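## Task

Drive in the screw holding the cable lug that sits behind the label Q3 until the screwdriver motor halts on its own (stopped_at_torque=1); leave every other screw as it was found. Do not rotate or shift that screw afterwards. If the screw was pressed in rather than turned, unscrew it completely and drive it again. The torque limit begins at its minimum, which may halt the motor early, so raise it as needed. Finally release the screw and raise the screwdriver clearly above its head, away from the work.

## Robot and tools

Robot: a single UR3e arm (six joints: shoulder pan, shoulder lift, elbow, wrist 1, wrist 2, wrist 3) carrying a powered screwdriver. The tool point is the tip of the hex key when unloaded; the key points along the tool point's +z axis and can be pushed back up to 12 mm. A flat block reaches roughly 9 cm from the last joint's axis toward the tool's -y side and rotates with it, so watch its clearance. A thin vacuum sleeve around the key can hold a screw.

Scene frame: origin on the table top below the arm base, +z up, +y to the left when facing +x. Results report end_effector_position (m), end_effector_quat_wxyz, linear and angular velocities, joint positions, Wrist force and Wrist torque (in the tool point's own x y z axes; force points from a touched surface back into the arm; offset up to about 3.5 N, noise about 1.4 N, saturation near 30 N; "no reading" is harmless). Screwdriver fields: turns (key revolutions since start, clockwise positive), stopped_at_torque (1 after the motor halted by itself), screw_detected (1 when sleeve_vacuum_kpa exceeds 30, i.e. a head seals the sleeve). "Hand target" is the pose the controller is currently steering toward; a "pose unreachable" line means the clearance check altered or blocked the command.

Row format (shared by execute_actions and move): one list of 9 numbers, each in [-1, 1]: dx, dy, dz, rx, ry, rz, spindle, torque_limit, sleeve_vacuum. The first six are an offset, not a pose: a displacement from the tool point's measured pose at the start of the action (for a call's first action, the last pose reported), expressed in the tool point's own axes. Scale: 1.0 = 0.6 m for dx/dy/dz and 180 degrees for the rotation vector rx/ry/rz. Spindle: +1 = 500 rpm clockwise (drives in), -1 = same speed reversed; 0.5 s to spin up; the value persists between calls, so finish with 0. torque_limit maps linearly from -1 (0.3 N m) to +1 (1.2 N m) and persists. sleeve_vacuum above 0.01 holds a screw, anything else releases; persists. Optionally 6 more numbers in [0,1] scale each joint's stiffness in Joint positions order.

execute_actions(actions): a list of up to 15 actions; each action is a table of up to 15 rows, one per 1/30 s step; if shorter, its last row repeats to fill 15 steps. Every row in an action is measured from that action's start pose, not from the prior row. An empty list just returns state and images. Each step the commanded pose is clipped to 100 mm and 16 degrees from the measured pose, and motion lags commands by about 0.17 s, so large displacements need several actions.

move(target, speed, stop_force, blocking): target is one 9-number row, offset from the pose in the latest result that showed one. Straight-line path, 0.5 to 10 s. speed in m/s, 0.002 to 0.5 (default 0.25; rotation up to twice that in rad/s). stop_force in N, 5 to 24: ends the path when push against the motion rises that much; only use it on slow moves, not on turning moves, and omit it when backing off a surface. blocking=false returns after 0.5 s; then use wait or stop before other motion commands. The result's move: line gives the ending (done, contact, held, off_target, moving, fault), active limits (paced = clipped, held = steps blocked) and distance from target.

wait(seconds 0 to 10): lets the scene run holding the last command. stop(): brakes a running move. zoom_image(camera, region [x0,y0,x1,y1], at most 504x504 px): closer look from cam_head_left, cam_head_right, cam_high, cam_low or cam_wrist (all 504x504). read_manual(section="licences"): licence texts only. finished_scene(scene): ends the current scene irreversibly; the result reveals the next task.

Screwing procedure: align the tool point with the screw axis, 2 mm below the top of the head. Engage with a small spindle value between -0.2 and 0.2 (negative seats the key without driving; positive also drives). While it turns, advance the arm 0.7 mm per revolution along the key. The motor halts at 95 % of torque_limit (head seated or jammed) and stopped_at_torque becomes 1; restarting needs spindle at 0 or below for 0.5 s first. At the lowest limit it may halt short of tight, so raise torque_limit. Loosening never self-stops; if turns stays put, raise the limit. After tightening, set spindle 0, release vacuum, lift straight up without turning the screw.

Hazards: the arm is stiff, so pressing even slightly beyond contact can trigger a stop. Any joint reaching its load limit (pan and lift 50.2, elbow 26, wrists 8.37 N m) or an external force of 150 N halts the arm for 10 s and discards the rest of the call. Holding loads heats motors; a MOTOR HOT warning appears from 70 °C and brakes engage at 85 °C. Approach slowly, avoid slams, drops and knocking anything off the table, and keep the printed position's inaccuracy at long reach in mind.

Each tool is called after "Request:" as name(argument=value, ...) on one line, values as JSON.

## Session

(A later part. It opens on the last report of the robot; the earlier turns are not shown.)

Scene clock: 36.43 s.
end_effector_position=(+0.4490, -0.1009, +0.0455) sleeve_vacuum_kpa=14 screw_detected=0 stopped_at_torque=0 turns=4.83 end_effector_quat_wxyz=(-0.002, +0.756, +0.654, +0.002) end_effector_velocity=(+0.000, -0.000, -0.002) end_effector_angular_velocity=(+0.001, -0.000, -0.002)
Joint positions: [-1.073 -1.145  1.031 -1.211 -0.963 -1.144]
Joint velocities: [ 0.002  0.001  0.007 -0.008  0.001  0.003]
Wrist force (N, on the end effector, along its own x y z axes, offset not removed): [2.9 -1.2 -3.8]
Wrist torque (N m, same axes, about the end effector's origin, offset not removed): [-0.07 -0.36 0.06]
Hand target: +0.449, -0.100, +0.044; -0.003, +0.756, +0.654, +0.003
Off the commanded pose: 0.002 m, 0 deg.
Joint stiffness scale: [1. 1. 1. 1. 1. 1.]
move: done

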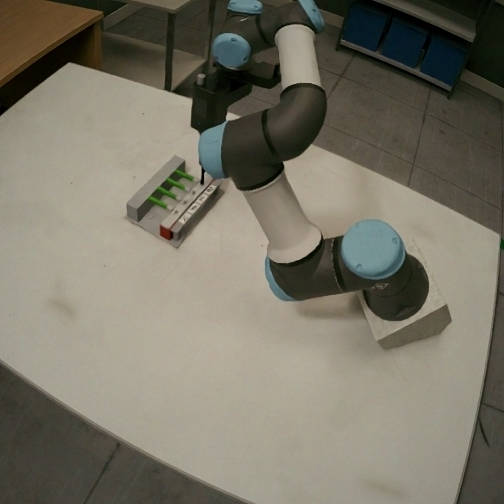

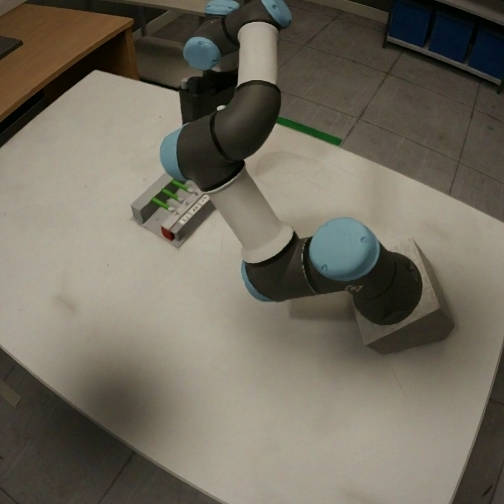

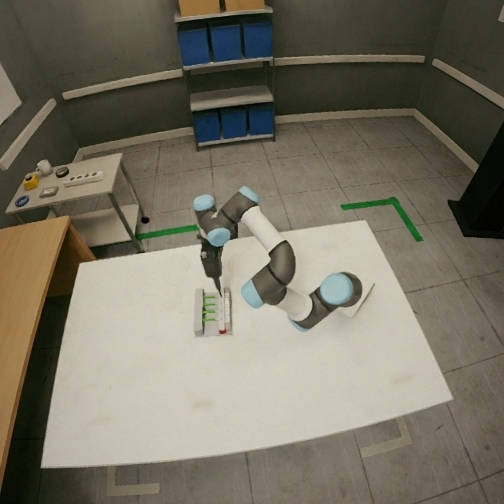

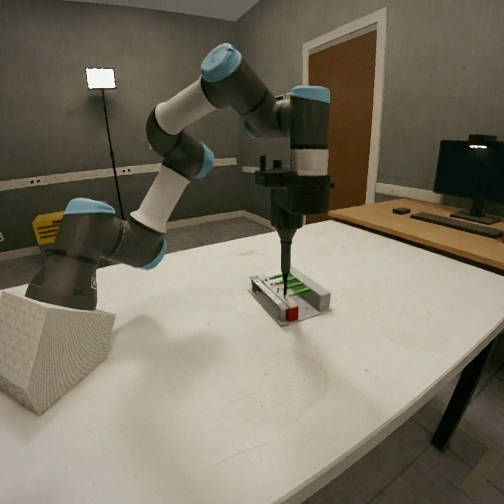

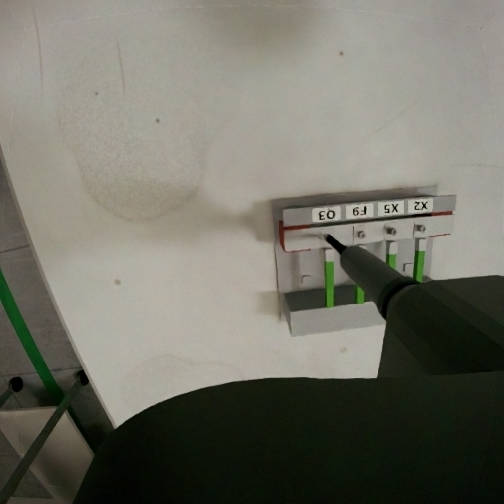

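Request:
move(target=[0,0,0.008,0,0,0,0.2,1,1], speed=0.002)

Request:
zoom_image(camera="cam_low", region=[250,260,320,330])

Scene clock: 40.53 s.
end_effector_position=(+0.4489, -0.1009, +0.0422) sleeve_vacuum_kpa=39 screw_detected=1 stopped_at_torque=1 turns=6.16 end_effector_quat_wxyz=(-0.002, +0.756, +0.655, +0.002) end_effector_velocity=(-0.000, +0.000, -0.001) end_effector_angular_velocity=(-0.001, +0.000, -0.000)
Joint positions: [-1.068 -1.149  1.05  -1.231 -0.962 -1.138]
Joint velocities: [ 0.001 -0.002  0.005 -0.005 -0.     0.002]
Wrist force (N, on the end effector, along its own x y z axes, offset not removed): [0.3 -0.4 -4.2]
Wrist torque (N m, same axes, about the end effector's origin, offset not removed): [0.15 0.52 -0.07]
Hand target: +0.449, -0.101, +0.041; -0.002, +0.756, +0.654, +0.002
Off the commanded pose: 0.001 m, 0 deg.
Joint stiffness scale: [1. 1. 1. 1. 1. 1.]
move: done

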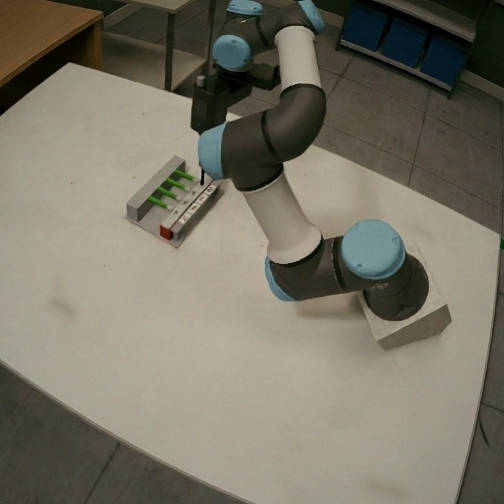

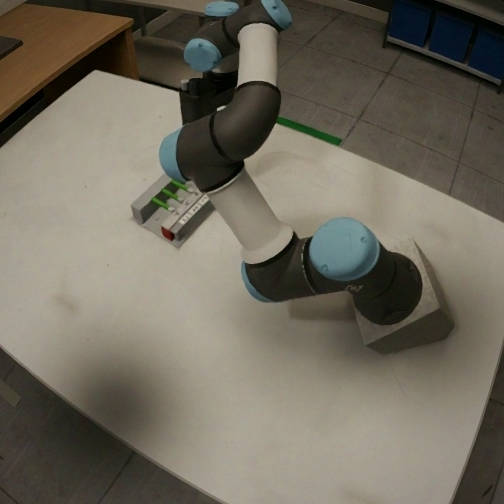

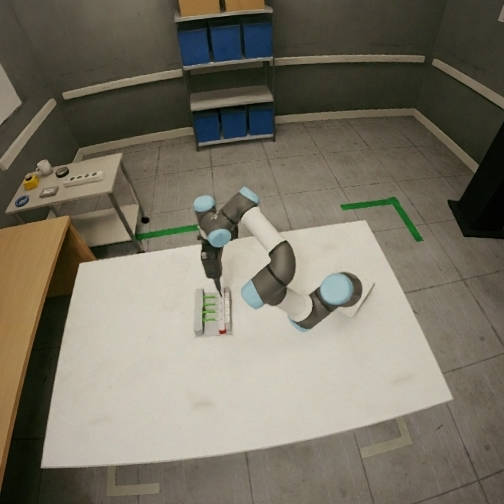

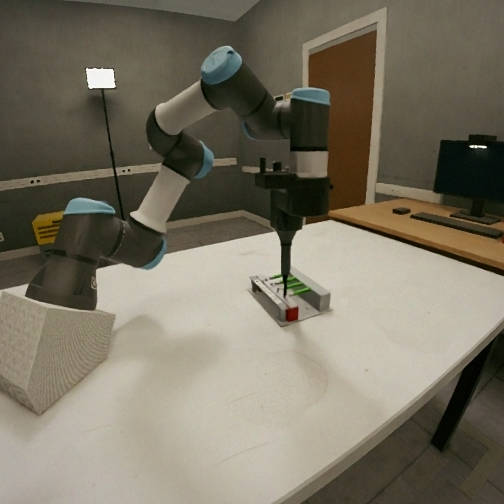

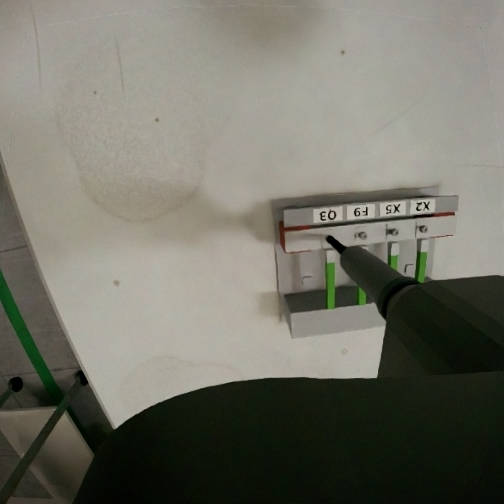

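Region (250, 260, 320, 330) of cam_low's 504x504 image, scaled by 7.200, with more detail than that image has.

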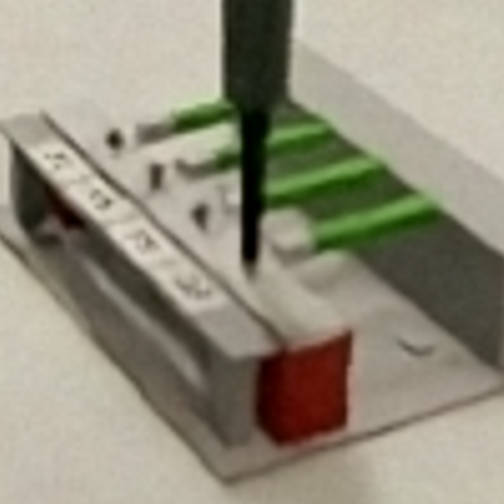

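Request:
move(target=[0,0,-0.03,0,0,0,0,1,0], speed=0.03)

Request:
move(target=[0.05,-0.1,-0.12,0,0,0,0,1,0], speed=0.15)

Request:
zoom_image(camera="cam_low", region=[250,260,320,330])

Request:
finished_scene(scene=1)

Scene clock: 44.33 s.
end_effector_position=(+0.4498, -0.1011, +0.0595) sleeve_vacuum_kpa=0 screw_detected=0 stopped_at_torque=1 turns=6.16 end_effector_quat_wxyz=(-0.001, +0.756, +0.655, +0.002) end_effector_velocity=(-0.001, +0.004, +0.002) end_effector_angular_velocity=(+0.011, +0.006, -0.001)
Joint positions: [-1.092 -1.137  0.961 -1.139 -0.966 -1.166]
Joint velocities: [ 0.     0.008 -0.025  0.032 -0.003 -0.007]
Wrist force (N, on the end effector, along its own x y z axes, offset not removed): [-0.9 -2.3 -0.4]
Wrist torque (N m, same axes, about the end effector's origin, offset not removed): [-0.65 0.26 0.24]
Hand target: +0.449, -0.101, +0.060; -0.002, +0.756, +0.655, +0.002
Off the commanded pose: 0.001 m, 0 deg.
Joint stiffness scale: [1. 1. 1. 1. 1. 1.]
move: done

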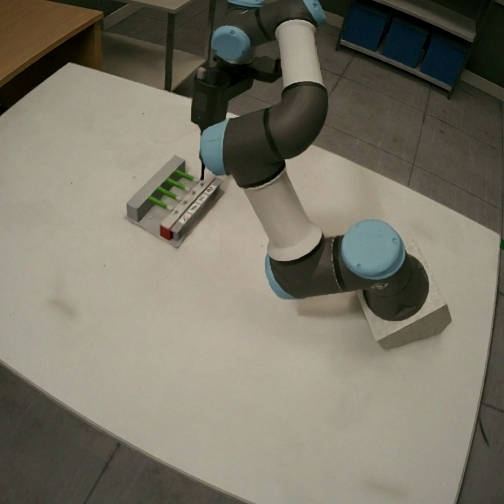

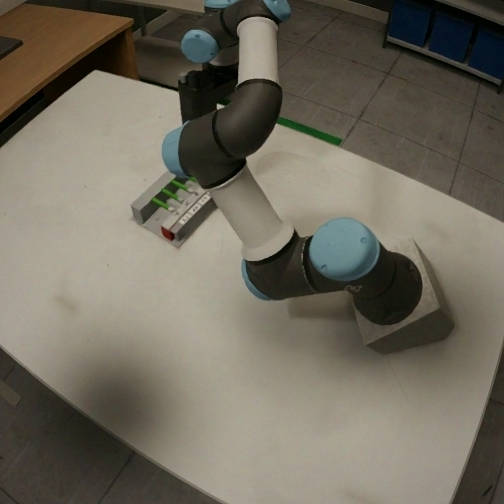

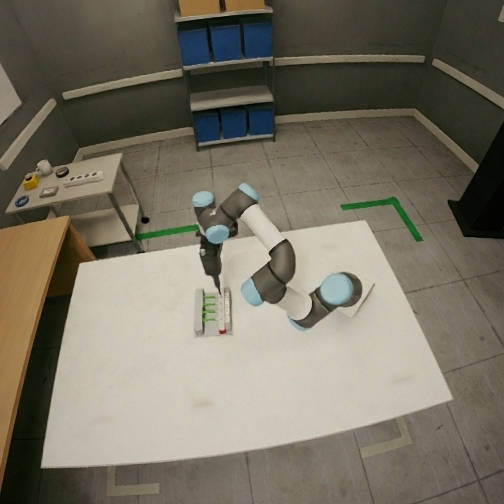

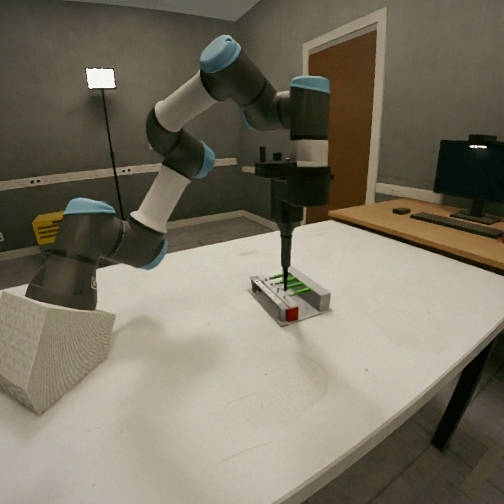

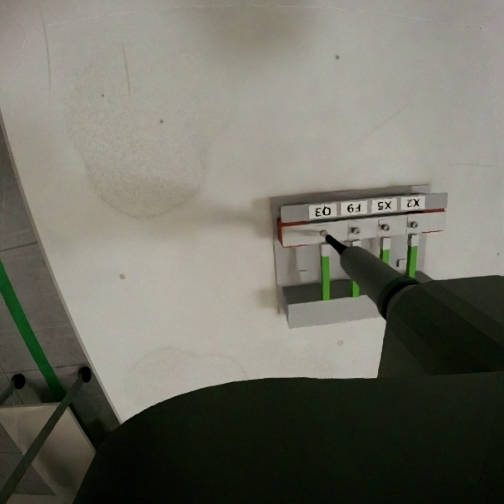

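Scene clock: 45.90 s.
end_effector_position=(+0.3955, -0.0633, +0.1310) sleeve_vacuum_kpa=0 screw_detected=0 stopped_at_torque=1 turns=6.16 end_effector_quat_wxyz=(+0.000, +0.756, +0.654, +0.002) end_effector_velocity=(-0.002, +0.004, +0.001) end_effector_angular_velocity=(+0.009, +0.004, +0.003)
Joint positions: [-1.313 -1.339  0.962 -0.805 -1.035 -1.412]
Joint velocities: [-0.001  0.002 -0.008  0.016 -0.004 -0.009]
Wrist force (N, on the end effector, along its own x y z axes, offset not removed): [3.0 0.4 3.9]
Wrist torque (N m, same axes, about the end effector's origin, offset not removed): [0.09 -0.62 -0.05]
Hand target: +0.395, -0.063, +0.132; -0.000, +0.756, +0.655, +0.002
Off the commanded pose: 0.001 m, 0 deg.
Joint stiffness scale: [1. 1. 1. 1. 1. 1.]
move: done

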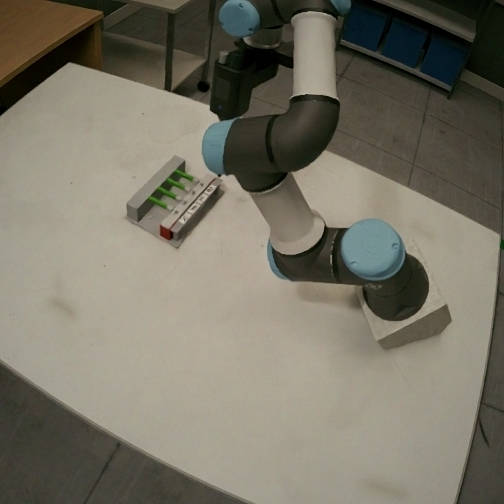

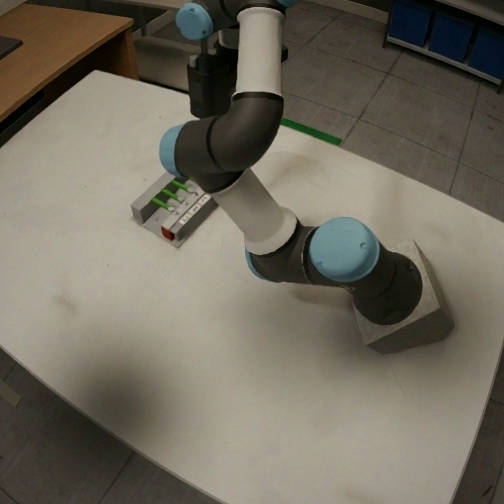

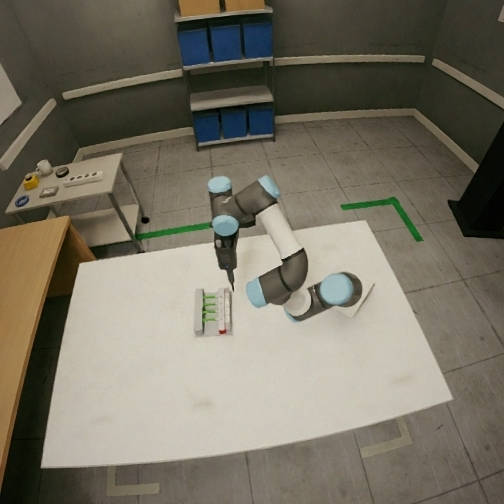

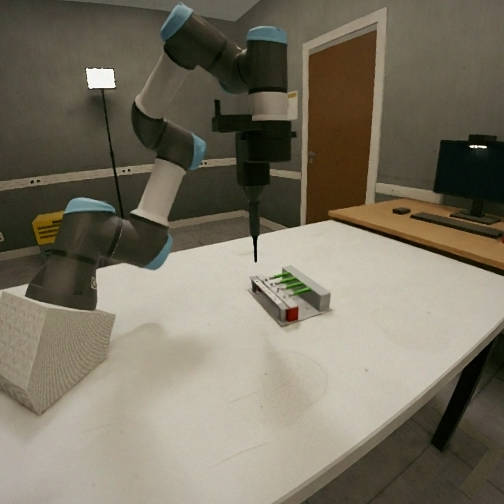

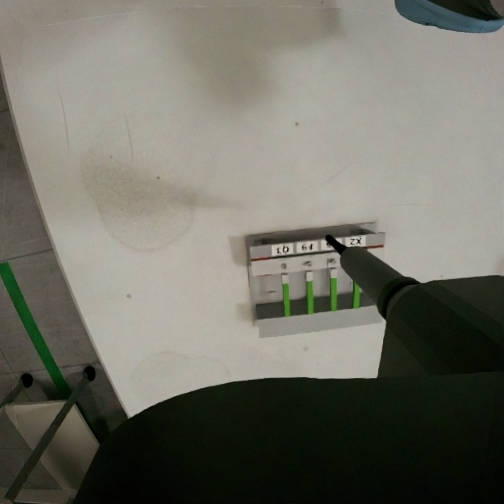

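Region (250, 260, 320, 330) of cam_low's 504x504 image, scaled by 7.200, with more detail than that image has.

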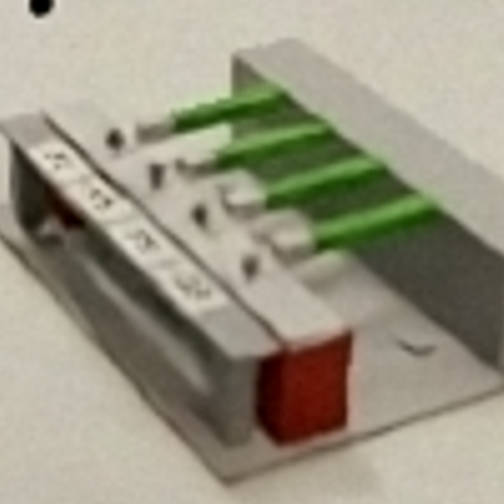

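The scene is finished: the task was done.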